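# Plug rack relays into panel sockets with matching colors

## Task

Move every relay (a small transparent box topped by a colored button) out of the black rack and insert it into the vacant panel socket whose color marker matches that button. Press it fully home so it matches the relays already installed: button facing the same way as theirs, top flush with their tops, and upright. Seating gives no click you can feel. Any relay in a socket of the wrong color fails the job. It also fails if an already installed relay is lifted partly out or tilted. A relay only counts if it stays seated once the grippers let go.

## Robot and tools

Robot: two arms, left_arm and right_arm, each with six revolute joints and a parallel two-finger gripper. The names are labels only; left_arm sits on the +y side of the table. It does not mean the left side of any picture.

Frame: one shared scene frame for both arms. The origin is on the table surface midway between the arms, +x points out across the table, +z points up. Each result prints, per arm, end_effector_position (metres), end_effector_quat_wxyz, and linear and angular velocities (m/s, rad/s). The printed hand position can be off from the true one, more so when the arm is stretched far. The lines Joint positions and Joint velocities give one block per arm, six values in joint order (rad, rad/s).

Tool execute_actions takes "actions": a list holding a single action, a single wait, or nothing. An empty list just reports the state and includes pictures. Optional "pictures": true attaches the camera images to any other call. A refused call sends nothing to the robot.

An action is {"rows": [...], "steps": n} with n from 4 to 15 (default 15). Each step lasts 1/30 s. Each row drives one step; when rows run out, the last row keeps repeating. A wait is {"steps": n} with n up to 300, counted from the previous result, and time spent replying is part of it. The final 4 steps of an action run after its result is returned, while you reply.

Every row is one flat list of 18 numbers covering both arms, even if only one arm should move. Numbers 1-6 are left_arm joint targets, 7-9 its gripper position, force_limit and speed. Numbers 10-15 are right_arm joint targets, 16-18 its gripper position, force_limit and speed. Joint numbers are absolute target angles in radians, in the same order as Joint positions: waist, shoulder, elbow, forearm roll, wrist pitch, wrist roll. They are not offsets. Stated ranges: waist, shoulder, forearm roll, wrist pitch and wrist roll each -6.283 to 6.283; elbow -2.792 to 2.792. A target beyond a range end by more than 0.010 rad, and farther out than the current angle, gets the call refused. True limits may sit 0.010 rad either way of the stated ones. A target past the true limit is clipped there, and the result may note "joint sent to its limit", possibly about an earlier move. Its absence does not prove there is more travel.

Motion is rate limited: roughly 2.09 rad/s for waist and shoulder, 3.14 for elbow, 3.93 for the three wrist joints, with 0.3 s to accelerate. The joints of one arm are timed to arrive together. Each step, a joint's target is kept within 0.456 rad (waist, shoulder), 0.683 (elbow) or 0.854 (wrist joints) of its measured angle. The targets are also shrunk so the hand is never commanded more than 70 mm from where it is. Large moves therefore take several calls. Between calls the arms keep heading for the last row sent, until everything has nearly stopped or a step is HELD.

Gripper numbers, all in [-1, 1], are absolute settings. position: +1 fully open (85 mm), about -0.8 pads touching, -1 close until blocked. force_limit: per-pad force on a 40 mm object, about 20 N at -1, 128 N at 0, 235 N at +1. Thin or tiny objects get less because the pads also press on each other. speed: about 20 mm/s at -1, 85 at 0, 150 at +1; faster closing adds a few newtons. A new force_limit or speed only takes effect with a position change of at least 0.01. To soften a grip, open first. To keep a gripper unchanged, resend its previous three numbers; a 0 is a real command. The fingers point along the gripper's +z and close along its y. end_effector_position is the point between closed pads; fingertips reach about 19 mm beyond it closed and 6 mm open, and move about 13 mm outward while closing, so keep clearance above surfaces. A flat block juts about 9 cm from the last joint axis toward gripper +x and rotates with it.

Result fields: object_status 0 moving, 1 blocked while opening, 2 blocked while closing (a grip), 3 reached target or pads met. After a grip, confirm status 2. Any new position resets it to 0 for a moment. Except at force_limit -1, a slipping grip makes the fingers re-close on their own; at -1, status stays 2 even if the object is gone. position_measured is in counts: 3 open, about 78 = 60 mm, 130 = 40 mm, 180 = 20 mm, 230 = pads touching. "joint command not followed" means a clearance check altered or blocked joint targets; the rest of the row still ran. HELD marks steps where the row was partly or wholly not sent.

Tool zoom_image: {"camera": "cam_left_wrist" or "cam_right_wrist", "region": [x0, y0, x1, y1]} in pixels of that camera's latest 504x504 image, top-left origin, at most 504x504. It returns an enlarged crop. Both wrist cameras are fisheye, with focal length about 419 px and centre near (253, 250).

Call it only after every relay is seated and released.

Hazards: contact torque at a joint's load limit (waist and shoulder 295, elbow 139, wrist joints 39.1 N m, held weight included), or 144 N of outside force on an arm, its tool or its load, stops that arm for 10 s, and it yields to the contact. Long holding under load heats motors: MOTOR HOT warns, then an OVER-TEMPERATURE FAULT brakes the arm until it cools. Keep the arms from colliding or pressing on each other. Never push or drop anything off the table. Avoid drops, slips, slams and hard shoves; push relays down firmly but moderately. Brief external tugs on a held part or nudges to loose items may occur.

Each tool is called after "Request:" by a JSON object that holds its "method" and its "body", one argument or row to a line.

## Session

Request:
{"method": "execute_actions", "body": {
  "actions": []
}}

Scene clock: 0.00 s of 8400.00 s.
left_arm: end_effector_position=(+0.2018, +0.8384, +0.2343) position_measured=3 object_status=3 end_effector_quat_wxyz=(-0.322, +0.943, +0.021, +0.078) end_effector_velocity=(-0.000, -0.000, +0.000) end_effector_angular_velocity=(-0.000, -0.002, +0.001) | right_arm: end_effector_position=(+0.7115, -0.2183, +0.1215) position_measured=3 object_status=3 end_effector_quat_wxyz=(+0.332, -0.163, +0.918, +0.144) end_effector_velocity=(-0.000, -0.000, +0.001) end_effector_angular_velocity=(+0.000, -0.001, -0.000)
Joint positions: left_arm=[ 0.629 -0.331  2.408  0.704  0.612 -2.96 ] | right_arm=[-0.093  0.385  1.946  1.195  0.337 -1.302]
Joint velocities: left_arm=[ 0.    -0.     0.     0.    -0.001 -0.002] | right_arm=[-0.    -0.002  0.     0.     0.     0.   ]

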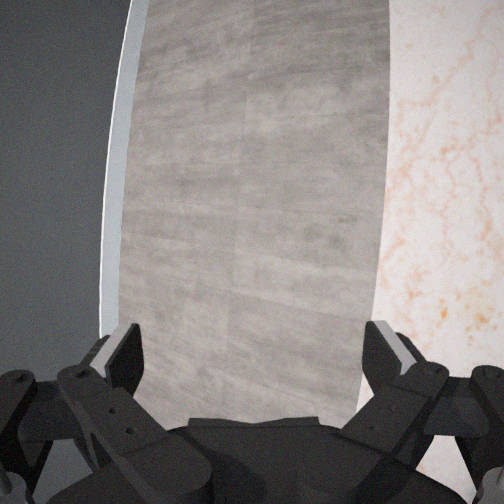

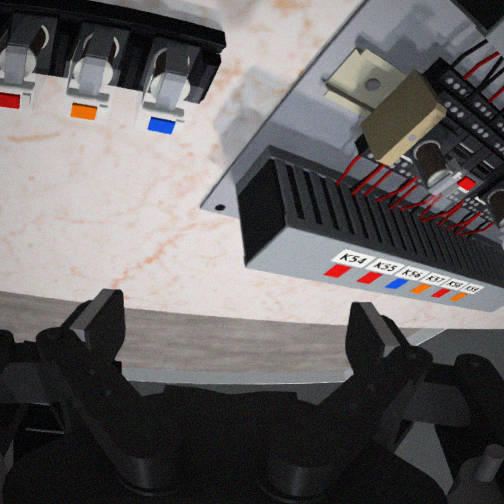

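Request:
{"method": "execute_actions", "body": {
  "actions": [
    {"rows":[[0.629,-0.331,2.408,0.704,0.612,-2.96,1,0,0,0.078,0.304,1.53,0,1.308,0.282,1,0,0]],"steps":15}
  ]
}}

Request:
{"method": "execute_actions", "body": {
  "actions": [
    {"steps":20}
  ],
  "pictures": true
}}

Scene clock: 1.73 s of 8400.00 s.
left_arm: end_effector_position=(+0.2020, +0.8387, +0.2345) position_measured=3 object_status=3 end_effector_quat_wxyz=(-0.323, +0.943, +0.021, +0.078) end_effector_velocity=(-0.000, +0.000, -0.000) end_effector_angular_velocity=(-0.000, +0.000, +0.001) | right_arm: end_effector_position=(+0.6624, -0.1141, +0.2103) position_measured=3 object_status=3 end_effector_quat_wxyz=(+0.200, -0.264, +0.917, +0.224) end_effector_velocity=(-0.340, +0.053, +0.234) end_effector_angular_velocity=(-1.014, +1.514, +0.570)
Joint positions: left_arm=[ 0.629 -0.331  2.408  0.704  0.612 -2.96 ] | right_arm=[-0.012  0.347  1.749  0.706  0.786 -0.814]
Joint velocities: left_arm=[ 0.002  0.001  0.     0.    -0.001 -0.   ] | right_arm=[ 0.333 -0.16  -0.809 -2.56   1.918  2.589]
Steps of this call (steps 1 to 41: nothing new was sent; steps 42 to 52: the first 11 steps of this action). Readings (joint positions | what the end effector reports):
42: left_arm=[0.629 -0.331 2.408 0.704 0.612 -2.960] | right_arm=[-0.093 0.385 1.946 1.195 0.337 -1.302] | left_arm position_measured=3 object_status=3 | right_arm position_measured=3 object_status=3
43: left_arm=[0.629 -0.331 2.408 0.704 0.612 -2.960] | right_arm=[-0.091 0.384 1.943 1.188 0.344 -1.295] | left_arm position_measured=3 object_status=3 | right_arm position_measured=3 object_status=3
45: left_arm=[0.629 -0.331 2.408 0.704 0.612 -2.960] | right_arm=[-0.080 0.379 1.915 1.132 0.400 -1.239] | left_arm position_measured=3 object_status=3 | right_arm position_measured=3 object_status=3
49: left_arm=[0.629 -0.331 2.408 0.704 0.612 -2.960] | right_arm=[-0.044 0.362 1.826 0.928 0.602 -1.036] | left_arm position_measured=3 object_status=3 | right_arm position_measured=3 object_status=3
52: the state above

Scene clock: 2.40 s of 8400.00 s.
left_arm: end_effector_position=(+0.2020, +0.8387, +0.2345) position_measured=3 object_status=3 end_effector_quat_wxyz=(-0.323, +0.943, +0.021, +0.078) end_effector_velocity=(+0.001, -0.000, +0.000) end_effector_angular_velocity=(+0.001, -0.001, -0.003) | right_arm: end_effector_position=(+0.6000, -0.2000, +0.2995) position_measured=3 object_status=3 end_effector_quat_wxyz=(-0.000, +0.000, +1.000, -0.000) end_effector_velocity=(-0.000, -0.000, +0.002) end_effector_angular_velocity=(-0.000, -0.002, -0.001)
Joint positions: left_arm=[ 0.629 -0.331  2.408  0.704  0.612 -2.96 ] | right_arm=[0.078 0.304 1.53  0.    1.308 0.282]
Joint velocities: left_arm=[-0.002 -0.    -0.     0.    -0.001  0.001] | right_arm=[ 0.    -0.002 -0.    -0.001  0.001  0.001]
Kept back: nothing.
Steps of this call (steps 1 to 4: the last 4 steps of your previous action; steps 5 to 20: the robot went on to your last target). Readings (joint positions | what the end effector reports):
1: left_arm=[0.629 -0.331 2.408 0.704 0.612 -2.960] | right_arm=[-0.001 0.341 1.722 0.620 0.850 -0.723] | left_arm position_measured=3 object_status=3 | right_arm position_measured=3 object_status=3
2: left_arm=[0.629 -0.331 2.408 0.704 0.612 -2.960] | right_arm=[0.010 0.336 1.697 0.538 0.910 -0.628] | left_arm position_measured=3 object_status=3 | right_arm position_measured=3 object_status=3
4: left_arm=[0.629 -0.331 2.408 0.704 0.612 -2.960] | right_arm=[0.027 0.328 1.653 0.397 1.014 -0.427] | left_arm position_measured=3 object_status=3 | right_arm position_measured=3 object_status=3
8: left_arm=[0.629 -0.331 2.408 0.704 0.612 -2.960] | right_arm=[0.056 0.314 1.583 0.171 1.182 -0.024] | left_arm position_measured=3 object_status=3 | right_arm position_measured=3 object_status=3
20: the state above

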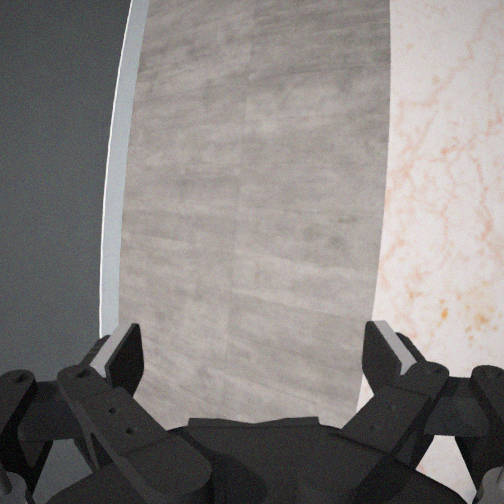

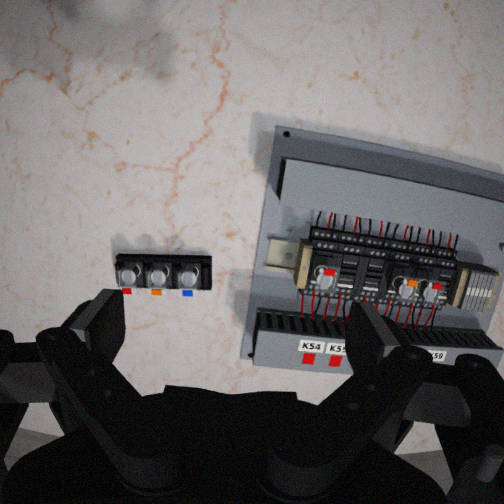

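Request:
{"method": "zoom_image", "body": {
  "camera": "cam_right_wrist",
  "region": [90,220,260,320]
}}

Request:
{"method": "zoom_image", "body": {
  "camera": "cam_right_wrist",
  "region": [250,190,504,380]
}}

Region (90, 220, 260, 320) of cam_right_wrist's 504x504 image, scaled by 2.965, with more detail than that image has; it fills the top 296 rows of this view, and the rest is white.

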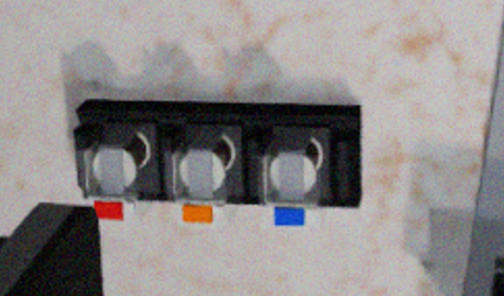

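Region (250, 190, 504, 380) of cam_right_wrist's 504x504 image, scaled by 1.984, with more detail than that image has; it fills the top 377 rows of this view, and the rest is white.

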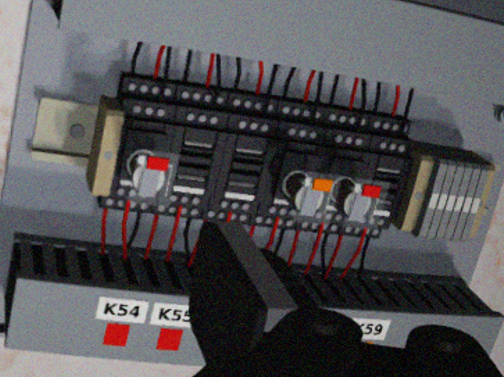

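Request:
{"method": "execute_actions", "body": {
  "actions": [
    {"rows":[[0.629,-0.331,2.408,0.704,0.612,-2.96,1,0,0,-0.0634,0.3635,1.677,0,1.1011,0.1407,1,0,0]],"steps":15}
  ]
}}

Request:
{"method": "execute_actions", "body": {
  "actions": [
    {"steps":10}
  ],
  "pictures": true
}}

Scene clock: 3.37 s of 8400.00 s.
left_arm: end_effector_position=(+0.2020, +0.8387, +0.2345) position_measured=3 object_status=3 end_effector_quat_wxyz=(-0.323, +0.943, +0.021, +0.078) end_effector_velocity=(+0.000, +0.000, +0.000) end_effector_angular_velocity=(+0.000, -0.003, +0.002) | right_arm: end_effector_position=(+0.6198, -0.2997, +0.1799) position_measured=3 object_status=3 end_effector_quat_wxyz=(-0.001, +0.000, +1.000, -0.000) end_effector_velocity=(+0.005, -0.038, -0.041) end_effector_angular_velocity=(+0.001, -0.008, -0.001)
Joint positions: left_arm=[ 0.629 -0.331  2.408  0.704  0.612 -2.96 ] | right_arm=[-0.063  0.364  1.676 -0.     1.103  0.142]
Joint velocities: left_arm=[ 0.    -0.    -0.    -0.    -0.001 -0.003] | right_arm=[-0.053  0.024  0.047 -0.    -0.079 -0.053]
Steps of this call (steps 1 to 15: the robot went on to your last target; steps 16 to 18: nothing new was sent; steps 19 to 29: the first 11 steps of this action). Readings (joint positions | what the end effector reports):
19: left_arm=[0.629 -0.331 2.408 0.704 0.612 -2.960] | right_arm=[0.078 0.304 1.530 -0.000 1.308 0.282] | left_arm position_measured=3 object_status=3 | right_arm position_measured=3 object_status=3
20: left_arm=[0.629 -0.331 2.408 0.704 0.612 -2.960] | right_arm=[0.074 0.305 1.533 -0.000 1.303 0.279] | left_arm position_measured=3 object_status=3 | right_arm position_measured=3 object_status=3
22: left_arm=[0.629 -0.331 2.408 0.704 0.612 -2.960] | right_arm=[0.045 0.317 1.564 -0.000 1.260 0.249] | left_arm position_measured=3 object_status=3 | right_arm position_measured=3 object_status=3
26: left_arm=[0.629 -0.331 2.408 0.704 0.612 -2.960] | right_arm=[-0.029 0.349 1.641 -0.000 1.152 0.175] | left_arm position_measured=3 object_status=3 | right_arm position_measured=3 object_status=3
29: the state above

Scene clock: 3.70 s of 8400.00 s.
left_arm: end_effector_position=(+0.2020, +0.8387, +0.2345) position_measured=3 object_status=3 end_effector_quat_wxyz=(-0.323, +0.943, +0.021, +0.078) end_effector_velocity=(+0.001, -0.000, -0.000) end_effector_angular_velocity=(-0.000, -0.001, -0.002) | right_arm: end_effector_position=(+0.6200, -0.3000, +0.1797) position_measured=3 object_status=3 end_effector_quat_wxyz=(-0.000, +0.000, +1.000, -0.000) end_effector_velocity=(-0.000, -0.000, +0.002) end_effector_angular_velocity=(-0.000, -0.002, +0.000)
Joint positions: left_arm=[ 0.629 -0.331  2.408  0.704  0.612 -2.96 ] | right_arm=[-0.063  0.364  1.677 -0.     1.101  0.141]
Joint velocities: left_arm=[-0.002  0.001  0.    -0.    -0.001 -0.   ] | right_arm=[-0.    -0.002  0.    -0.    -0.    -0.   ]
Kept back: nothing.
Steps of this call (steps 1 to 4: the last 4 steps of your previous action; steps 5 to 10: the robot went on to your last target). Readings (joint positions | what the end effector reports):
1: left_arm=[0.629 -0.331 2.408 0.704 0.612 -2.960] | right_arm=[-0.063 0.364 1.677 -0.000 1.101 0.141] | left_arm position_measured=3 object_status=3 | right_arm position_measured=3 object_status=3
2: left_arm=[0.629 -0.331 2.408 0.704 0.612 -2.960] | right_arm=[-0.063 0.364 1.677 -0.000 1.101 0.141] | left_arm position_measured=3 object_status=3 | right_arm position_measured=3 object_status=3
4: left_arm=[0.629 -0.331 2.408 0.704 0.612 -2.960] | right_arm=[-0.063 0.364 1.677 -0.000 1.101 0.141] | left_arm position_measured=3 object_status=3 | right_arm position_measured=3 object_status=3
8: left_arm=[0.629 -0.331 2.408 0.704 0.612 -2.960] | right_arm=[-0.063 0.364 1.677 -0.000 1.101 0.141] | left_arm position_measured=3 object_status=3 | right_arm position_measured=3 object_status=3
10: the state above

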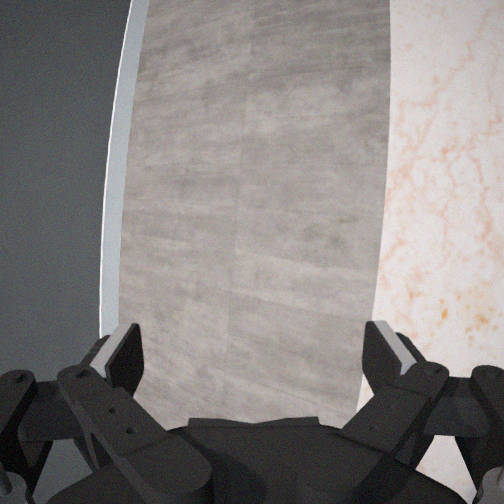

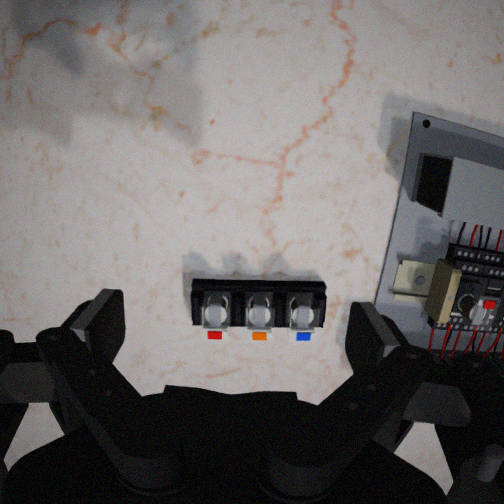

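Request:
{"method": "execute_actions", "body": {
  "actions": [
    {"rows":[[0.629,-0.331,2.408,0.704,0.612,-2.96,1,0,0,-0.0655,0.4512,1.6266,0,1.0638,0.1386,1,0,0]],"steps":15}
  ],
  "pictures": true
}}

Request:
{"method": "zoom_image", "body": {
  "camera": "cam_right_wrist",
  "region": [130,200,390,400]
}}

Scene clock: 4.57 s of 8400.00 s.
left_arm: end_effector_position=(+0.2020, +0.8387, +0.2345) position_measured=3 object_status=3 end_effector_quat_wxyz=(-0.323, +0.943, +0.021, +0.078) end_effector_velocity=(+0.000, -0.000, -0.000) end_effector_angular_velocity=(-0.000, +0.000, -0.001) | right_arm: end_effector_position=(+0.6601, -0.2960, +0.1397) position_measured=3 object_status=3 end_effector_quat_wxyz=(-0.000, +0.000, +1.000, +0.000) end_effector_velocity=(+0.000, -0.000, +0.001) end_effector_angular_velocity=(+0.000, -0.001, -0.000)
Joint positions: left_arm=[ 0.629 -0.331  2.408  0.704  0.612 -2.96 ] | right_arm=[-0.066  0.451  1.626  0.     1.064  0.139]
Joint velocities: left_arm=[-0.001  0.    -0.     0.    -0.     0.   ] | right_arm=[-0.    -0.001  0.    -0.    -0.    -0.   ]
Steps of this call (steps 1 to 15: the robot went on to your last target; steps 16 to 26: the first 11 steps of this action). Readings (joint positions | what the end effector reports):
16: left_arm=[0.629 -0.331 2.408 0.704 0.612 -2.960] | right_arm=[-0.063 0.364 1.677 0.000 1.101 0.141] | left_arm position_measured=3 object_status=3 | right_arm position_measured=3 object_status=3
17: left_arm=[0.629 -0.331 2.408 0.704 0.612 -2.960] | right_arm=[-0.063 0.367 1.675 0.000 1.100 0.141] | left_arm position_measured=3 object_status=3 | right_arm position_measured=3 object_status=3
19: left_arm=[0.629 -0.331 2.408 0.704 0.612 -2.960] | right_arm=[-0.064 0.396 1.658 0.000 1.087 0.140] | left_arm position_measured=3 object_status=3 | right_arm position_measured=3 object_status=3
23: left_arm=[0.629 -0.331 2.408 0.704 0.612 -2.960] | right_arm=[-0.066 0.451 1.627 0.000 1.064 0.139] | left_arm position_measured=3 object_status=3 | right_arm position_measured=3 object_status=3
26: the state above

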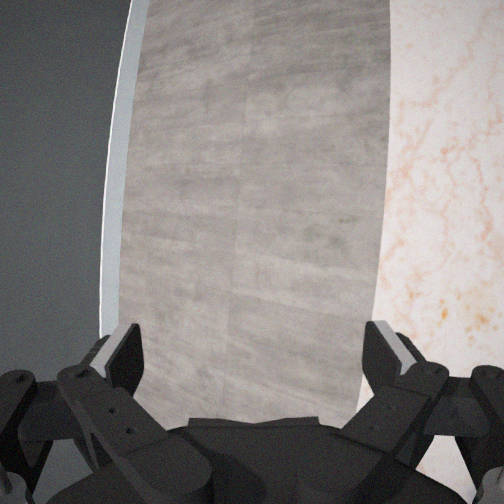

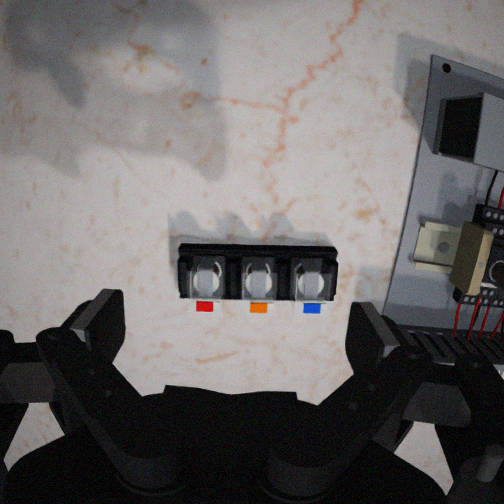

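Region (130, 200, 390, 400) of cam_right_wrist's 504x504 image, scaled by 1.938, with more detail than that image has; it fills the top 388 rows of this view, and the rest is white.

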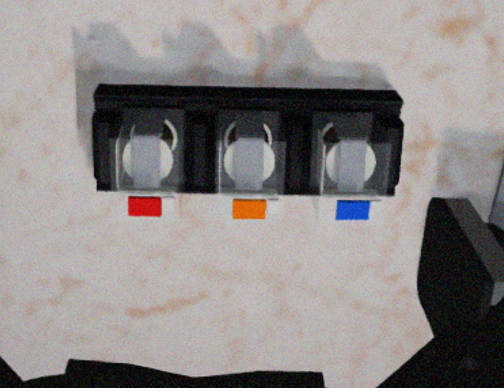

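Request:
{"method": "execute_actions", "body": {
  "actions": [
    {"rows":[[0.629,-0.331,2.408,0.704,0.612,-2.96,1,0,0,-0.0229,0.49,1.5783,0,1.07,-1.3896,1,0,0],[0.629,-0.331,2.408,0.704,0.612,-2.96,1,0,0,-0.0229,0.49,1.5783,0,1.07,-1.3896,1,0,0],[0.629,-0.331,2.408,0.704,0.612,-2.96,1,0,0,-0.0229,0.49,1.5783,0,1.07,-1.3896,1,0,0],[0.629,-0.331,2.408,0.704,0.612,-2.96,1,0,0,-0.0229,0.49,1.5783,0,1.07,-1.3896,1,0,0],[0.629,-0.331,2.408,0.704,0.612,-2.96,1,0,0,-0.0229,0.49,1.5783,0,1.07,-1.3896,1,0,0],[0.629,-0.331,2.408,0.704,0.612,-2.96,1,0,0,-0.0229,0.49,1.5783,0,1.07,-1.3896,1,0,0],[0.629,-0.331,2.408,0.704,0.612,-2.96,1,0,0,-0.0229,0.49,1.5783,0,1.07,-1.3896,1,0,0],[0.629,-0.331,2.408,0.704,0.612,-2.96,1,0,0,-0.0229,0.49,1.5783,0,1.07,-1.3896,1,0,0],[0.629,-0.331,2.408,0.704,0.612,-2.96,1,0,0,-0.0229,0.49,1.5783,0,1.07,-1.3896,1,0,0],[0.629,-0.331,2.408,0.704,0.612,-2.96,1,0,0,-0.0229,0.49,1.5783,0,1.07,-1.3896,1,0,0],[0.629,-0.331,2.408,0.704,0.612,-2.96,1,0,0,-0.0229,0.49,1.5783,0,1.07,-1.3896,1,0,0],[0.629,-0.331,2.408,0.704,0.612,-2.96,1,0,0,-0.0229,0.5202,1.5783,0,1.0431,-1.3896,1,0,0]],"steps":15}
  ]
}}

Request:
{"method": "execute_actions", "body": {
  "actions": [
    {"steps":14}
  ],
  "pictures": true
}}

Scene clock: 5.70 s of 8400.00 s.
left_arm: end_effector_position=(+0.2020, +0.8387, +0.2345) position_measured=3 object_status=3 end_effector_quat_wxyz=(-0.323, +0.943, +0.021, +0.078) end_effector_velocity=(+0.001, -0.000, +0.000) end_effector_angular_velocity=(-0.000, -0.000, -0.002) | right_arm: end_effector_position=(+0.6725, -0.2716, +0.1358) position_measured=3 object_status=3 end_effector_quat_wxyz=(+0.001, -0.360, +0.933, -0.000) end_effector_velocity=(+0.037, +0.078, -0.015) end_effector_angular_velocity=(-0.009, -0.005, +3.905)
Joint positions: left_arm=[ 0.629 -0.331  2.408  0.704  0.612 -2.96 ] | right_arm=[-0.037  0.477  1.594 -0.     1.068 -0.569]
Joint velocities: left_arm=[-0.002  0.    -0.    -0.     0.001 -0.001] | right_arm=[ 0.091  0.085 -0.103 -0.     0.015 -3.814]
Steps of this call (steps 1 to 4: the last 4 steps of your previous action; steps 5 to 15: the robot went on to your last target; steps 16 to 23: nothing new was sent; steps 24 to 34: the first 11 steps of this action). Readings (joint positions | what the end effector reports):
24: left_arm=[0.629 -0.331 2.408 0.704 0.612 -2.960] | right_arm=[-0.065 0.451 1.627 -0.000 1.064 0.138] | left_arm position_measured=3 object_status=3 | right_arm position_measured=3 object_status=3
25: left_arm=[0.629 -0.331 2.408 0.704 0.612 -2.960] | right_arm=[-0.065 0.451 1.627 -0.000 1.064 0.131] | left_arm position_measured=3 object_status=3 | right_arm position_measured=3 object_status=3
27: left_arm=[0.629 -0.331 2.408 0.704 0.612 -2.960] | right_arm=[-0.062 0.453 1.623 -0.000 1.064 0.075] | left_arm position_measured=3 object_status=3 | right_arm position_measured=3 object_status=3
31: left_arm=[0.629 -0.331 2.408 0.704 0.612 -2.960] | right_arm=[-0.048 0.466 1.607 -0.000 1.066 -0.210] | left_arm position_measured=3 object_status=3 | right_arm position_measured=3 object_status=3
34: the state above

Scene clock: 6.17 s of 8400.00 s.
left_arm: end_effector_position=(+0.2020, +0.8387, +0.2345) position_measured=3 object_status=3 end_effector_quat_wxyz=(-0.323, +0.943, +0.021, +0.078) end_effector_velocity=(-0.000, +0.000, +0.000) end_effector_angular_velocity=(-0.000, +0.000, +0.001) | right_arm: end_effector_position=(+0.6850, -0.2585, +0.1098) position_measured=3 object_status=3 end_effector_quat_wxyz=(-0.000, -0.707, +0.707, +0.000) end_effector_velocity=(+0.000, -0.000, +0.000) end_effector_angular_velocity=(-0.000, -0.001, +0.002)
Joint positions: left_arm=[ 0.629 -0.331  2.408  0.704  0.612 -2.96 ] | right_arm=[-0.023  0.52   1.578 -0.     1.043 -1.389]
Joint velocities: left_arm=[ 0.     0.    -0.    -0.     0.    -0.001] | right_arm=[-0.    -0.    -0.    -0.    -0.001 -0.003]
Kept back: nothing.
Steps of this call (steps 1 to 4: the last 4 steps of your previous action; steps 5 to 14: the robot went on to your last target). Readings (joint positions | what the end effector reports):
1: left_arm=[0.629 -0.331 2.408 0.704 0.612 -2.960] | right_arm=[-0.034 0.480 1.591 -0.000 1.068 -0.698] | left_arm position_measured=3 object_status=3 | right_arm position_measured=3 object_status=3
2: left_arm=[0.629 -0.331 2.408 0.704 0.612 -2.960] | right_arm=[-0.031 0.483 1.588 -0.000 1.068 -0.825] | left_arm position_measured=3 object_status=3 | right_arm position_measured=3 object_status=3
4: left_arm=[0.629 -0.331 2.408 0.704 0.612 -2.960] | right_arm=[-0.028 0.490 1.584 -0.000 1.067 -1.050] | left_arm position_measured=3 object_status=3 | right_arm position_measured=3 object_status=3
8: left_arm=[0.629 -0.331 2.408 0.704 0.612 -2.960] | right_arm=[-0.024 0.514 1.579 -0.000 1.050 -1.330] | left_arm position_measured=3 object_status=3 | right_arm position_measured=3 object_status=3
14: the state above

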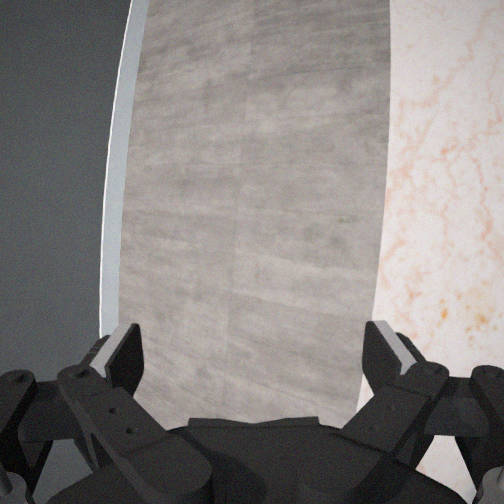

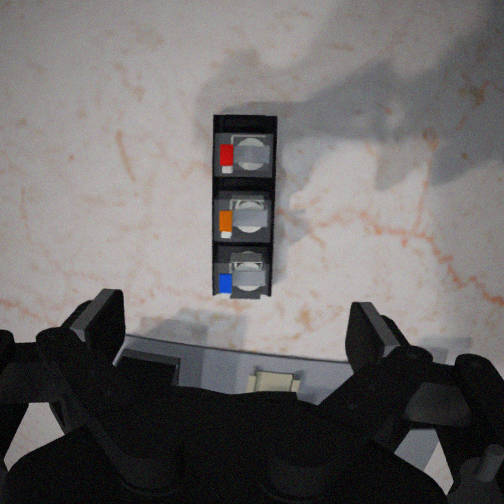

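Request:
{"method": "execute_actions", "body": {
  "actions": [
    {"rows":[[0.629,-0.331,2.408,0.704,0.612,-2.96,1,0,0,-0.0136,0.5523,1.5985,0,0.9908,-1.3803,1,0,0]],"steps":14}
  ],
  "pictures": true
}}

Scene clock: 6.90 s of 8400.00 s.
left_arm: end_effector_position=(+0.2020, +0.8387, +0.2345) position_measured=3 object_status=3 end_effector_quat_wxyz=(-0.323, +0.943, +0.021, +0.078) end_effector_velocity=(+0.001, -0.000, +0.000) end_effector_angular_velocity=(+0.001, -0.002, -0.002) | right_arm: end_effector_position=(+0.6850, -0.2510, +0.0746) position_measured=3 object_status=3 end_effector_quat_wxyz=(-0.000, -0.707, +0.707, +0.000) end_effector_velocity=(+0.000, -0.000, +0.001) end_effector_angular_velocity=(+0.000, -0.002, -0.001)
Joint positions: left_arm=[ 0.629 -0.331  2.408  0.704  0.612 -2.96 ] | right_arm=[-0.014  0.553  1.598 -0.     0.991 -1.38 ]
Joint velocities: left_arm=[-0.001 -0.     0.     0.    -0.002 -0.   ] | right_arm=[-0.    -0.002 -0.    -0.    -0.001  0.001]
Steps of this call (steps 1 to 12: the robot went on to your last target; steps 13 to 22: the first 10 steps of this action). Readings (joint positions | what the end effector reports):
13: left_arm=[0.629 -0.331 2.408 0.704 0.612 -2.960] | right_arm=[-0.023 0.520 1.578 -0.000 1.043 -1.390] | left_arm position_measured=3 object_status=3 | right_arm position_measured=3 object_status=3
14: left_arm=[0.629 -0.331 2.408 0.704 0.612 -2.960] | right_arm=[-0.022 0.523 1.580 0.000 1.037 -1.389] | left_arm position_measured=3 object_status=3 | right_arm position_measured=3 object_status=3
16: left_arm=[0.629 -0.331 2.408 0.704 0.612 -2.960] | right_arm=[-0.015 0.546 1.595 0.000 1.000 -1.383] | left_arm position_measured=3 object_status=3 | right_arm position_measured=3 object_status=3
20: left_arm=[0.629 -0.331 2.408 0.704 0.612 -2.960] | right_arm=[-0.014 0.553 1.598 -0.000 0.991 -1.380] | left_arm position_measured=3 object_status=3 | right_arm position_measured=3 object_status=3
22: the state above

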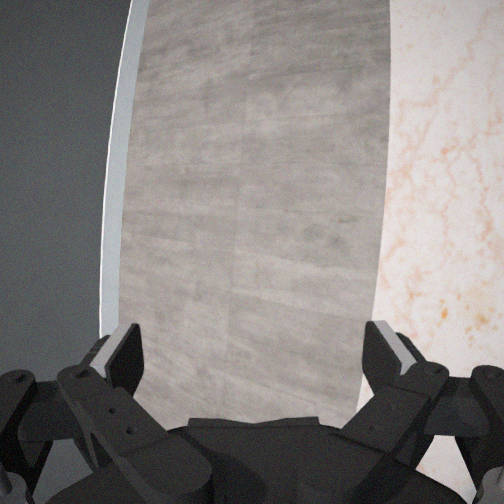

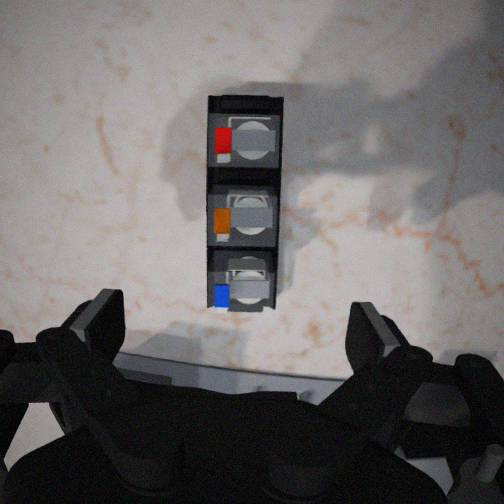

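Request:
{"method": "zoom_image", "body": {
  "camera": "cam_right_wrist",
  "region": [60,220,420,380]
}}

Region (60, 220, 420, 380) of cam_right_wrist's 504x504 image, scaled by 1.400, with more detail than that image has.

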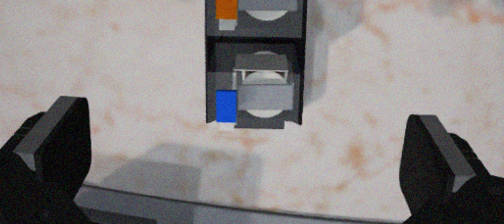

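Request:
{"method": "execute_actions", "body": {
  "actions": [
    {"rows":[[0.629,-0.331,2.408,0.704,0.612,-2.96,1,0,0,-0.0199,0.5523,1.5985,0,0.9908,-1.3866,1,0,0],[0.629,-0.331,2.408,0.704,0.612,-2.96,1,0,0,-0.0199,0.5523,1.5985,0,0.9908,-1.3866,1,0,0],[0.629,-0.331,2.408,0.704,0.612,-2.96,1,0,0,-0.0199,0.5523,1.5985,0,0.9908,-1.3866,1,0,0],[0.629,-0.331,2.408,0.704,0.612,-2.96,1,0,0,-0.0199,0.5735,1.6162,0,0.9519,-1.3866,1,0,0]],"steps":14}
  ],
  "pictures": true
}}

Request:
{"method": "zoom_image", "body": {
  "camera": "cam_right_wrist",
  "region": [60,200,420,400]
}}

Scene clock: 7.90 s of 8400.00 s.
left_arm: end_effector_position=(+0.2020, +0.8387, +0.2345) position_measured=3 object_status=3 end_effector_quat_wxyz=(-0.323, +0.943, +0.021, +0.078) end_effector_velocity=(-0.000, +0.000, +0.000) end_effector_angular_velocity=(+0.000, -0.000, +0.002) | right_arm: end_effector_position=(+0.6850, -0.2561, +0.0497) position_measured=3 object_status=3 end_effector_quat_wxyz=(-0.000, -0.707, +0.707, +0.000) end_effector_velocity=(+0.000, +0.000, +0.002) end_effector_angular_velocity=(+0.000, -0.002, +0.001)
Joint positions: left_arm=[ 0.629 -0.331  2.408  0.704  0.612 -2.96 ] | right_arm=[-0.02   0.574  1.616 -0.     0.952 -1.387]
Joint velocities: left_arm=[ 0.001 -0.    -0.001  0.     0.    -0.   ] | right_arm=[ 0.    -0.002 -0.    -0.    -0.    -0.001]
Steps of this call (steps 1 to 4: the last 4 steps of your previous action; steps 5 to 15: the robot went on to your last target; steps 16 to 20: nothing new was sent; steps 21 to 30: the first 10 steps of this action). Readings (joint positions | what the end effector reports):
21: left_arm=[0.629 -0.331 2.408 0.704 0.612 -2.960] | right_arm=[-0.014 0.552 1.599 -0.000 0.991 -1.380] | left_arm position_measured=3 object_status=3 | right_arm position_measured=3 object_status=3
22: left_arm=[0.629 -0.331 2.408 0.704 0.612 -2.960] | right_arm=[-0.016 0.552 1.599 -0.000 0.991 -1.383] | left_arm position_measured=3 object_status=3 | right_arm position_measured=3 object_status=3
24: left_arm=[0.629 -0.331 2.408 0.704 0.612 -2.960] | right_arm=[-0.020 0.552 1.599 -0.000 0.991 -1.386] | left_arm position_measured=3 object_status=3 | right_arm position_measured=3 object_status=3
28: left_arm=[0.629 -0.331 2.408 0.704 0.612 -2.960] | right_arm=[-0.020 0.574 1.617 -0.000 0.952 -1.386] | left_arm position_measured=3 object_status=3 | right_arm position_measured=3 object_status=3
30: the state above

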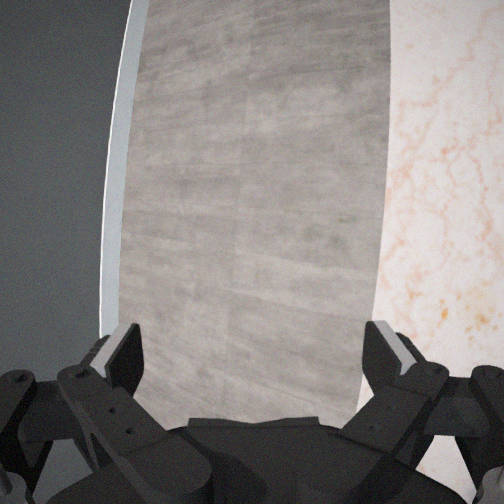

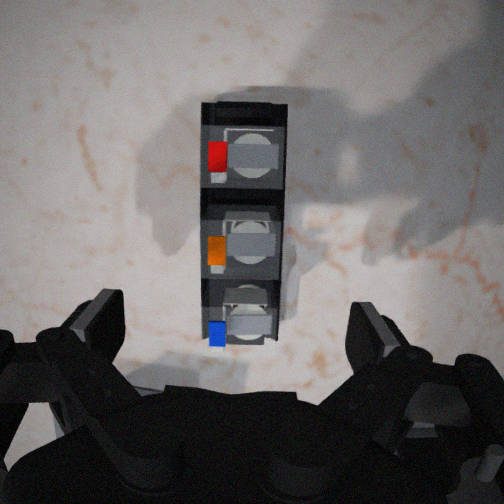

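Region (60, 200, 420, 400) of cam_right_wrist's 504x504 image, scaled by 1.400, with more detail than that image has.

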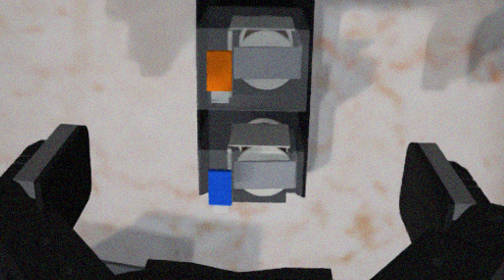

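Request:
{"method": "execute_actions", "body": {
  "actions": [
    {"rows":[[0.629,-0.331,2.408,0.704,0.612,-2.96,1,0,0,-0.0193,0.5703,1.6218,0,0.9495,-1.386,0,-0.5,0.5]],"steps":15}
  ],
  "pictures": true
}}

Request:
{"method": "zoom_image", "body": {
  "camera": "cam_right_wrist",
  "region": [130,240,370,420]
}}

Scene clock: 8.67 s of 8400.00 s.
left_arm: end_effector_position=(+0.2020, +0.8387, +0.2345) position_measured=3 object_status=3 end_effector_quat_wxyz=(-0.323, +0.943, +0.021, +0.078) end_effector_velocity=(+0.000, -0.000, -0.000) end_effector_angular_velocity=(-0.000, -0.000, +0.001) | right_arm: end_effector_position=(+0.6825, -0.2561, +0.0498) position_measured=86 object_status=0 end_effector_quat_wxyz=(+0.000, -0.707, +0.707, +0.000) end_effector_velocity=(-0.000, -0.000, -0.001) end_effector_angular_velocity=(-0.000, +0.001, -0.001)
Joint positions: left_arm=[ 0.629 -0.331  2.408  0.704  0.612 -2.96 ] | right_arm=[-0.019  0.57   1.622  0.     0.949 -1.386]
Joint velocities: left_arm=[-0.     0.     0.     0.     0.    -0.001] | right_arm=[-0.     0.001  0.    -0.    -0.     0.001]
Steps of this call (steps 1 to 4: the last 4 steps of your previous action; steps 5 to 12: the robot went on to your last target; steps 13 to 23: the first 11 steps of this action). Readings (joint positions | what the end effector reports):
13: left_arm=[0.629 -0.331 2.408 0.704 0.612 -2.960] | right_arm=[-0.020 0.573 1.616 0.000 0.952 -1.387] | left_arm position_measured=3 object_status=3 | right_arm position_measured=3 object_status=0
14: left_arm=[0.629 -0.331 2.408 0.704 0.612 -2.960] | right_arm=[-0.020 0.572 1.619 0.000 0.950 -1.387] | left_arm position_measured=3 object_status=3 | right_arm position_measured=4 object_status=0
16: left_arm=[0.629 -0.331 2.408 0.704 0.612 -2.960] | right_arm=[-0.019 0.570 1.622 0.000 0.950 -1.387] | left_arm position_measured=3 object_status=3 | right_arm position_measured=16 object_status=0
20: left_arm=[0.629 -0.331 2.408 0.704 0.612 -2.960] | right_arm=[-0.019 0.570 1.622 0.000 0.950 -1.386] | left_arm position_measured=3 object_status=3 | right_arm position_measured=55 object_status=0
23: the state above

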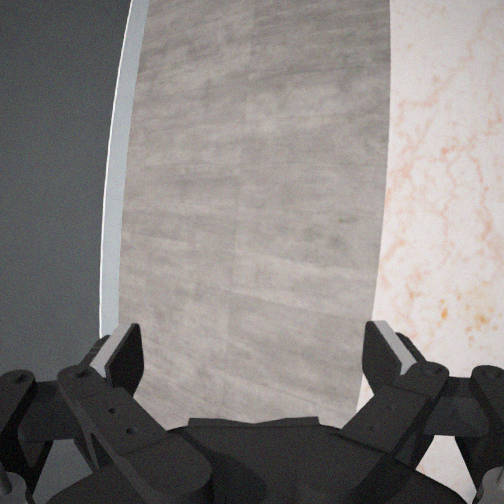

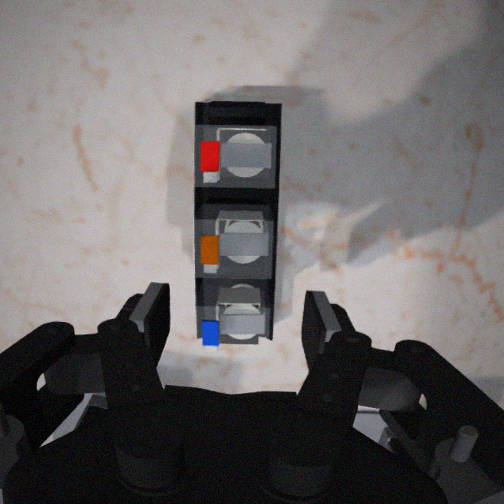

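Region (130, 240, 370, 420) of cam_right_wrist's 504x504 image, scaled by 2.100, with more detail than that image has; it fills the top 378 rows of this view, and the rest is white.

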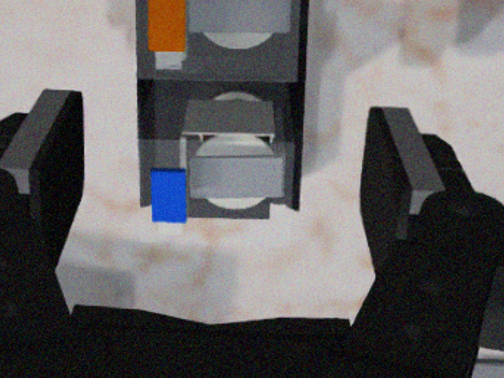

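Request:
{"method": "execute_actions", "body": {
  "actions": [
    {"rows":[[0.629,-0.331,2.408,0.704,0.612,-2.96,1,0,0,-0.0193,0.5703,1.6218,0,0.9495,-1.386,-1,-0.3,-0.3]],"steps":15}
  ],
  "pictures": true
}}

Scene clock: 9.17 s of 8400.00 s.
left_arm: end_effector_position=(+0.2020, +0.8387, +0.2345) position_measured=3 object_status=3 end_effector_quat_wxyz=(-0.323, +0.943, +0.021, +0.078) end_effector_velocity=(+0.000, +0.000, +0.001) end_effector_angular_velocity=(+0.001, -0.001, -0.001) | right_arm: end_effector_position=(+0.6825, -0.2561, +0.0499) position_measured=165 object_status=0 end_effector_quat_wxyz=(+0.000, -0.707, +0.707, -0.000) end_effector_velocity=(-0.000, +0.000, -0.001) end_effector_angular_velocity=(-0.000, +0.001, +0.000)
Joint positions: left_arm=[ 0.629 -0.331  2.408  0.704  0.612 -2.96 ] | right_arm=[-0.019  0.57   1.622  0.     0.949 -1.386]
Joint velocities: left_arm=[ 0.     0.    -0.001 -0.    -0.001  0.001] | right_arm=[ 0.     0.001 -0.    -0.    -0.    -0.   ]
Steps of this call (steps 1 to 4: the last 4 steps of your previous action; steps 5 to 15: the first 11 steps of this action). Readings (joint positions | what the end effector reports):
5: left_arm=[0.629 -0.331 2.408 0.704 0.612 -2.960] | right_arm=[-0.019 0.570 1.622 0.000 0.949 -1.386] | left_arm position_measured=3 object_status=3 | right_arm position_measured=125 object_status=0
6: left_arm=[0.629 -0.331 2.408 0.704 0.612 -2.960] | right_arm=[-0.019 0.570 1.622 0.000 0.949 -1.386] | left_arm position_measured=3 object_status=3 | right_arm position_measured=127 object_status=0
8: left_arm=[0.629 -0.331 2.408 0.704 0.612 -2.960] | right_arm=[-0.019 0.570 1.622 0.000 0.949 -1.386] | left_arm position_measured=3 object_status=3 | right_arm position_measured=136 object_status=0
12: left_arm=[0.629 -0.331 2.408 0.704 0.612 -2.960] | right_arm=[-0.019 0.570 1.622 0.000 0.949 -1.386] | left_arm position_measured=3 object_status=3 | right_arm position_measured=158 object_status=0
15: the state above

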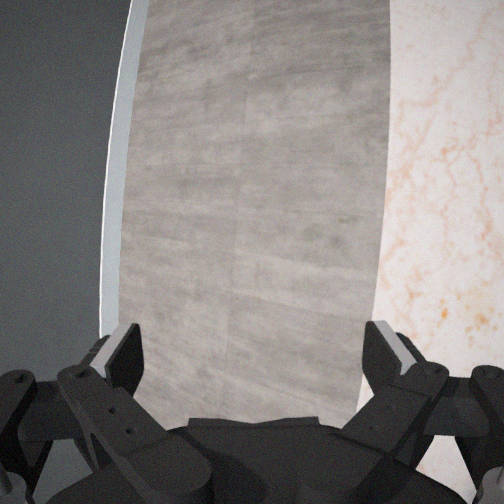

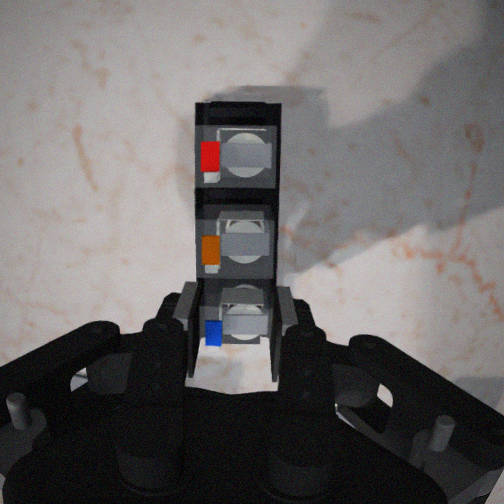

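Request:
{"method": "execute_actions", "body": {
  "actions": [
    {"steps":5}
  ],
  "pictures": true
}}

Scene clock: 9.33 s of 8400.00 s.
left_arm: end_effector_position=(+0.2020, +0.8387, +0.2345) position_measured=3 object_status=3 end_effector_quat_wxyz=(-0.323, +0.943, +0.021, +0.078) end_effector_velocity=(+0.000, +0.000, +0.001) end_effector_angular_velocity=(+0.001, -0.002, +0.001) | right_arm: end_effector_position=(+0.6825, -0.2561, +0.0499) position_measured=165 object_status=2 end_effector_quat_wxyz=(+0.000, -0.707, +0.707, -0.000) end_effector_velocity=(-0.000, +0.001, -0.000) end_effector_angular_velocity=(+0.000, +0.000, +0.002)
Joint positions: left_arm=[ 0.629 -0.331  2.408  0.704  0.612 -2.96 ] | right_arm=[-0.019  0.57   1.622  0.     0.949 -1.386]
Joint velocities: left_arm=[ 0.     0.    -0.001 -0.    -0.001 -0.001] | right_arm=[ 0.002  0.    -0.     0.     0.     0.   ]
Kept back: nothing.
Steps of this call (steps 1 to 4: the last 4 steps of your previous action; step 5: the robot went on to your last target). Readings (joint positions | what the end effector reports):
1: left_arm=[0.629 -0.331 2.408 0.704 0.612 -2.960] | right_arm=[-0.019 0.570 1.622 0.000 0.949 -1.386] | left_arm position_measured=3 object_status=3 | right_arm position_measured=165 object_status=0
2: left_arm=[0.629 -0.331 2.408 0.704 0.612 -2.960] | right_arm=[-0.019 0.570 1.622 0.000 0.949 -1.386] | left_arm position_measured=3 object_status=3 | right_arm position_measured=165 object_status=0
4: left_arm=[0.629 -0.331 2.408 0.704 0.612 -2.960] | right_arm=[-0.019 0.570 1.622 0.000 0.949 -1.386] | left_arm position_measured=3 object_status=3 | right_arm position_measured=165 object_status=2
5: the state above

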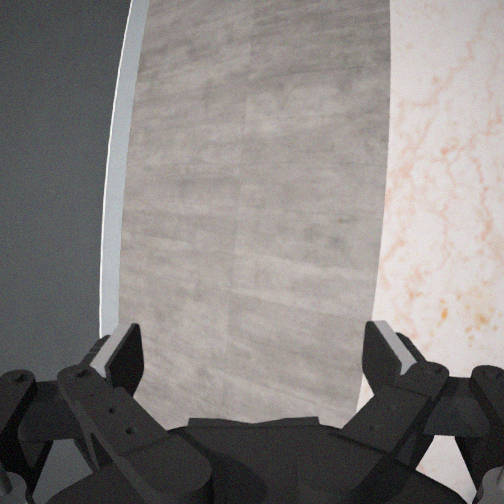

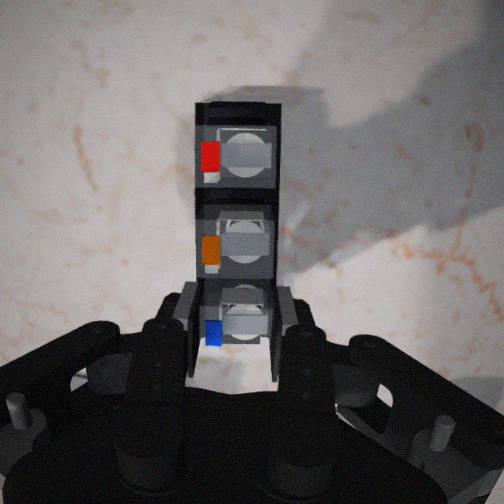

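Request:
{"method": "execute_actions", "body": {
  "actions": [
    {"rows":[[0.629,-0.331,2.408,0.704,0.612,-2.96,1,0,0,-0.0193,0.4797,1.5419,0,1.12,-1.386,-1,-0.3,-0.3],[0.629,-0.331,2.408,0.704,0.612,-2.96,1,0,0,-0.0193,0.4797,1.5419,0,1.12,-1.386,-1,-0.3,-0.3],[0.629,-0.331,2.408,0.704,0.612,-2.96,1,0,0,-0.0193,0.4797,1.5419,0,1.12,-1.386,-1,-0.3,-0.3],[0.629,-0.331,2.408,0.704,0.612,-2.96,1,0,0,-0.0193,0.4797,1.5419,0,1.12,-1.386,-1,-0.3,-0.3],[0.629,-0.331,2.408,0.704,0.612,-2.96,1,0,0,-0.0193,0.4797,1.5419,0,1.12,-1.386,-1,-0.3,-0.3],[0.629,-0.331,2.408,0.704,0.612,-2.96,1,0,0,-0.0193,0.4797,1.5419,0,1.12,-1.386,-1,-0.3,-0.3],[0.629,-0.331,2.408,0.704,0.612,-2.96,1,0,0,-0.0193,0.4797,1.5419,0,1.12,-1.386,-1,-0.3,-0.3],[0.629,-0.331,2.408,0.704,0.612,-2.96,1,0,0,-0.0193,0.4797,1.5419,0,1.12,-1.386,-1,-0.3,-0.3],[0.629,-0.331,2.408,0.704,0.612,-2.96,1,0,0,-0.0193,0.4797,1.5419,0,1.12,-1.386,-1,-0.3,-0.3],[0.629,-0.331,2.408,0.704,0.612,-2.96,1,0,0,-0.0193,0.44,1.5,0,1.2016,-1.0,-1,-0.3,-0.3]],"steps":15}
  ]
}}

Request:
{"method": "execute_actions", "body": {
  "actions": [
    {"rows":[[0.629,-0.331,2.408,0.704,0.612,-2.96,1,0,0,0.02,0.44,1.48,0,1.2216,2.0941,-1,-0.3,-0.3],[0.629,-0.331,2.408,0.704,0.612,-2.96,1,0,0,0.02,0.44,1.48,0,1.2216,2.0941,-1,-0.3,-0.3],[0.629,-0.331,2.408,0.704,0.612,-2.96,1,0,0,0.02,0.44,1.48,0,1.2216,2.0941,-1,-0.3,-0.3],[0.629,-0.331,2.408,0.704,0.612,-2.96,1,0,0,0.02,0.44,1.48,0,1.2216,2.0941,-1,-0.3,-0.3],[0.629,-0.331,2.408,0.704,0.612,-2.96,1,0,0,0.02,0.44,1.48,0,1.2216,2.0941,-1,-0.3,-0.3],[0.629,-0.331,2.408,0.704,0.612,-2.96,1,0,0,0.1992,0.5053,1.4238,0,1.2125,2.0941,-1,-0.3,-0.3]],"steps":15}
  ]
}}

Request:
{"method": "execute_actions", "body": {
  "actions": [
    {"steps":25}
  ],
  "pictures": true
}}

Scene clock: 10.23 s of 8400.00 s.
left_arm: end_effector_position=(+0.2020, +0.8387, +0.2345) position_measured=3 object_status=3 end_effector_quat_wxyz=(-0.323, +0.943, +0.021, +0.078) end_effector_velocity=(-0.000, +0.000, +0.000) end_effector_angular_velocity=(+0.000, -0.000, +0.001) | right_arm: end_effector_position=(+0.6822, -0.2561, +0.1605) position_measured=165 object_status=2 end_effector_quat_wxyz=(-0.000, -0.704, +0.710, +0.000) end_effector_velocity=(-0.004, -0.001, +0.038) end_effector_angular_velocity=(-0.005, +0.023, -0.396)
Joint positions: left_arm=[ 0.629 -0.331  2.408  0.704  0.612 -2.96 ] | right_arm=[-0.019  0.479  1.542  0.     1.121 -1.379]
Joint velocities: left_arm=[ 0.001  0.    -0.     0.     0.     0.   ] | right_arm=[ 0.    -0.023 -0.039 -0.     0.086  0.396]
Steps of this call (steps 1 to 15: the robot went on to your last target; step 16: nothing new was sent; steps 17 to 27: the first 11 steps of this action). Readings (joint positions | what the end effector reports):
17: left_arm=[0.629 -0.331 2.408 0.704 0.612 -2.960] | right_arm=[-0.019 0.570 1.622 -0.000 0.950 -1.386] | left_arm position_measured=3 object_status=3 | right_arm position_measured=165 object_status=2
18: left_arm=[0.629 -0.331 2.408 0.704 0.612 -2.960] | right_arm=[-0.019 0.567 1.619 -0.000 0.956 -1.386] | left_arm position_measured=3 object_status=3 | right_arm position_measured=165 object_status=2
20: left_arm=[0.629 -0.331 2.408 0.704 0.612 -2.960] | right_arm=[-0.019 0.539 1.593 -0.000 1.011 -1.386] | left_arm position_measured=3 object_status=3 | right_arm position_measured=165 object_status=2
24: left_arm=[0.629 -0.331 2.408 0.704 0.612 -2.960] | right_arm=[-0.019 0.481 1.543 0.000 1.116 -1.386] | left_arm position_measured=3 object_status=3 | right_arm position_measured=165 object_status=2
27: the state above

Scene clock: 10.73 s of 8400.00 s.
left_arm: end_effector_position=(+0.2020, +0.8387, +0.2345) position_measured=3 object_status=3 end_effector_quat_wxyz=(-0.323, +0.943, +0.021, +0.078) end_effector_velocity=(-0.001, +0.001, +0.000) end_effector_angular_velocity=(+0.000, +0.000, +0.003) | right_arm: end_effector_position=(+0.6774, -0.1914, +0.2125) position_measured=165 object_status=2 end_effector_quat_wxyz=(+0.002, -0.213, +0.977, +0.000) end_effector_velocity=(-0.048, +0.401, -0.056) end_effector_angular_velocity=(+0.001, +0.037, -1.874)
Joint positions: left_arm=[ 0.629 -0.331  2.408  0.704  0.612 -2.96 ] | right_arm=[ 0.061  0.462  1.466 -0.     1.208 -0.165]
Joint velocities: left_arm=[ 0.002  0.    -0.001  0.     0.001  0.   ] | right_arm=[ 0.498  0.163 -0.142 -0.     0.015  2.372]
Steps of this call (steps 1 to 4: the last 4 steps of your previous action; steps 5 to 15: the first 11 steps of this action). Readings (joint positions | what the end effector reports):
5: left_arm=[0.629 -0.331 2.408 0.704 0.612 -2.960] | right_arm=[-0.019 0.455 1.515 0.000 1.172 -1.141] | left_arm position_measured=3 object_status=3 | right_arm position_measured=165 object_status=2
6: left_arm=[0.629 -0.331 2.408 0.704 0.612 -2.960] | right_arm=[-0.019 0.450 1.509 0.000 1.183 -1.071] | left_arm position_measured=3 object_status=3 | right_arm position_measured=165 object_status=2
8: left_arm=[0.629 -0.331 2.408 0.704 0.612 -2.960] | right_arm=[-0.017 0.447 1.500 0.000 1.195 -0.890] | left_arm position_measured=3 object_status=3 | right_arm position_measured=165 object_status=2
12: left_arm=[0.629 -0.331 2.408 0.704 0.612 -2.960] | right_arm=[0.004 0.446 1.485 -0.000 1.207 -0.419] | left_arm position_measured=3 object_status=3 | right_arm position_measured=165 object_status=2
15: the state above

Scene clock: 11.57 s of 8400.00 s.
left_arm: end_effector_position=(+0.2020, +0.8387, +0.2345) position_measured=3 object_status=3 end_effector_quat_wxyz=(-0.323, +0.943, +0.021, +0.078) end_effector_velocity=(-0.000, -0.000, -0.000) end_effector_angular_velocity=(-0.000, +0.001, -0.000) | right_arm: end_effector_position=(+0.6571, -0.0801, +0.1998) position_measured=165 object_status=2 end_effector_quat_wxyz=(+0.000, +0.748, +0.663, +0.000) end_effector_velocity=(+0.000, -0.000, -0.001) end_effector_angular_velocity=(-0.000, +0.000, -0.005)
Joint positions: left_arm=[ 0.629 -0.331  2.408  0.704  0.612 -2.96 ] | right_arm=[ 0.199  0.505  1.424 -0.     1.213  2.094]
Joint velocities: left_arm=[-0.  0.  0. -0.  0.  0.] | right_arm=[-0.     0.001 -0.    -0.     0.     0.005]
Kept back: nothing.
Steps of this call (steps 1 to 4: the last 4 steps of your previous action; steps 5 to 25: the robot went on to your last target). Readings (joint positions | what the end effector reports):
1: left_arm=[0.629 -0.331 2.408 0.704 0.612 -2.960] | right_arm=[0.077 0.467 1.462 -0.000 1.209 -0.080] | left_arm position_measured=3 object_status=3 | right_arm position_measured=165 object_status=2
2: left_arm=[0.629 -0.331 2.408 0.704 0.612 -2.960] | right_arm=[0.092 0.472 1.457 -0.000 1.209 0.012] | left_arm position_measured=3 object_status=3 | right_arm position_measured=165 object_status=2
4: left_arm=[0.629 -0.331 2.408 0.704 0.612 -2.960] | right_arm=[0.121 0.481 1.448 -0.000 1.210 0.219] | left_arm position_measured=3 object_status=3 | right_arm position_measured=165 object_status=2
8: left_arm=[0.629 -0.331 2.408 0.704 0.612 -2.960] | right_arm=[0.165 0.495 1.434 -0.000 1.211 0.717] | left_arm position_measured=3 object_status=3 | right_arm position_measured=165 object_status=2
25: the state above

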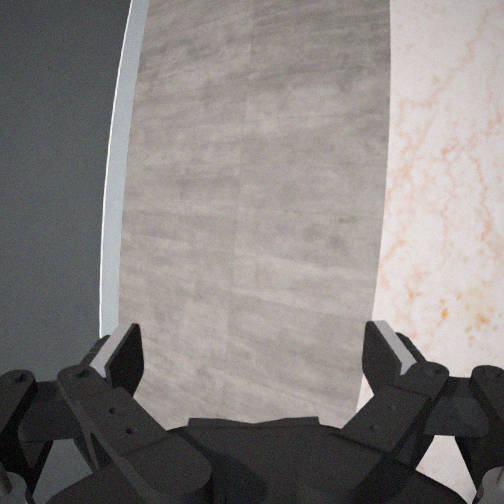

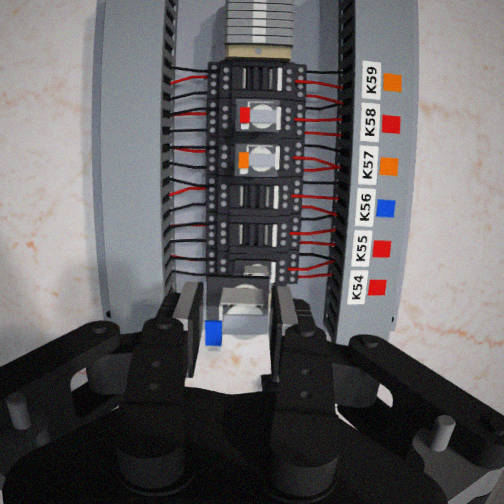

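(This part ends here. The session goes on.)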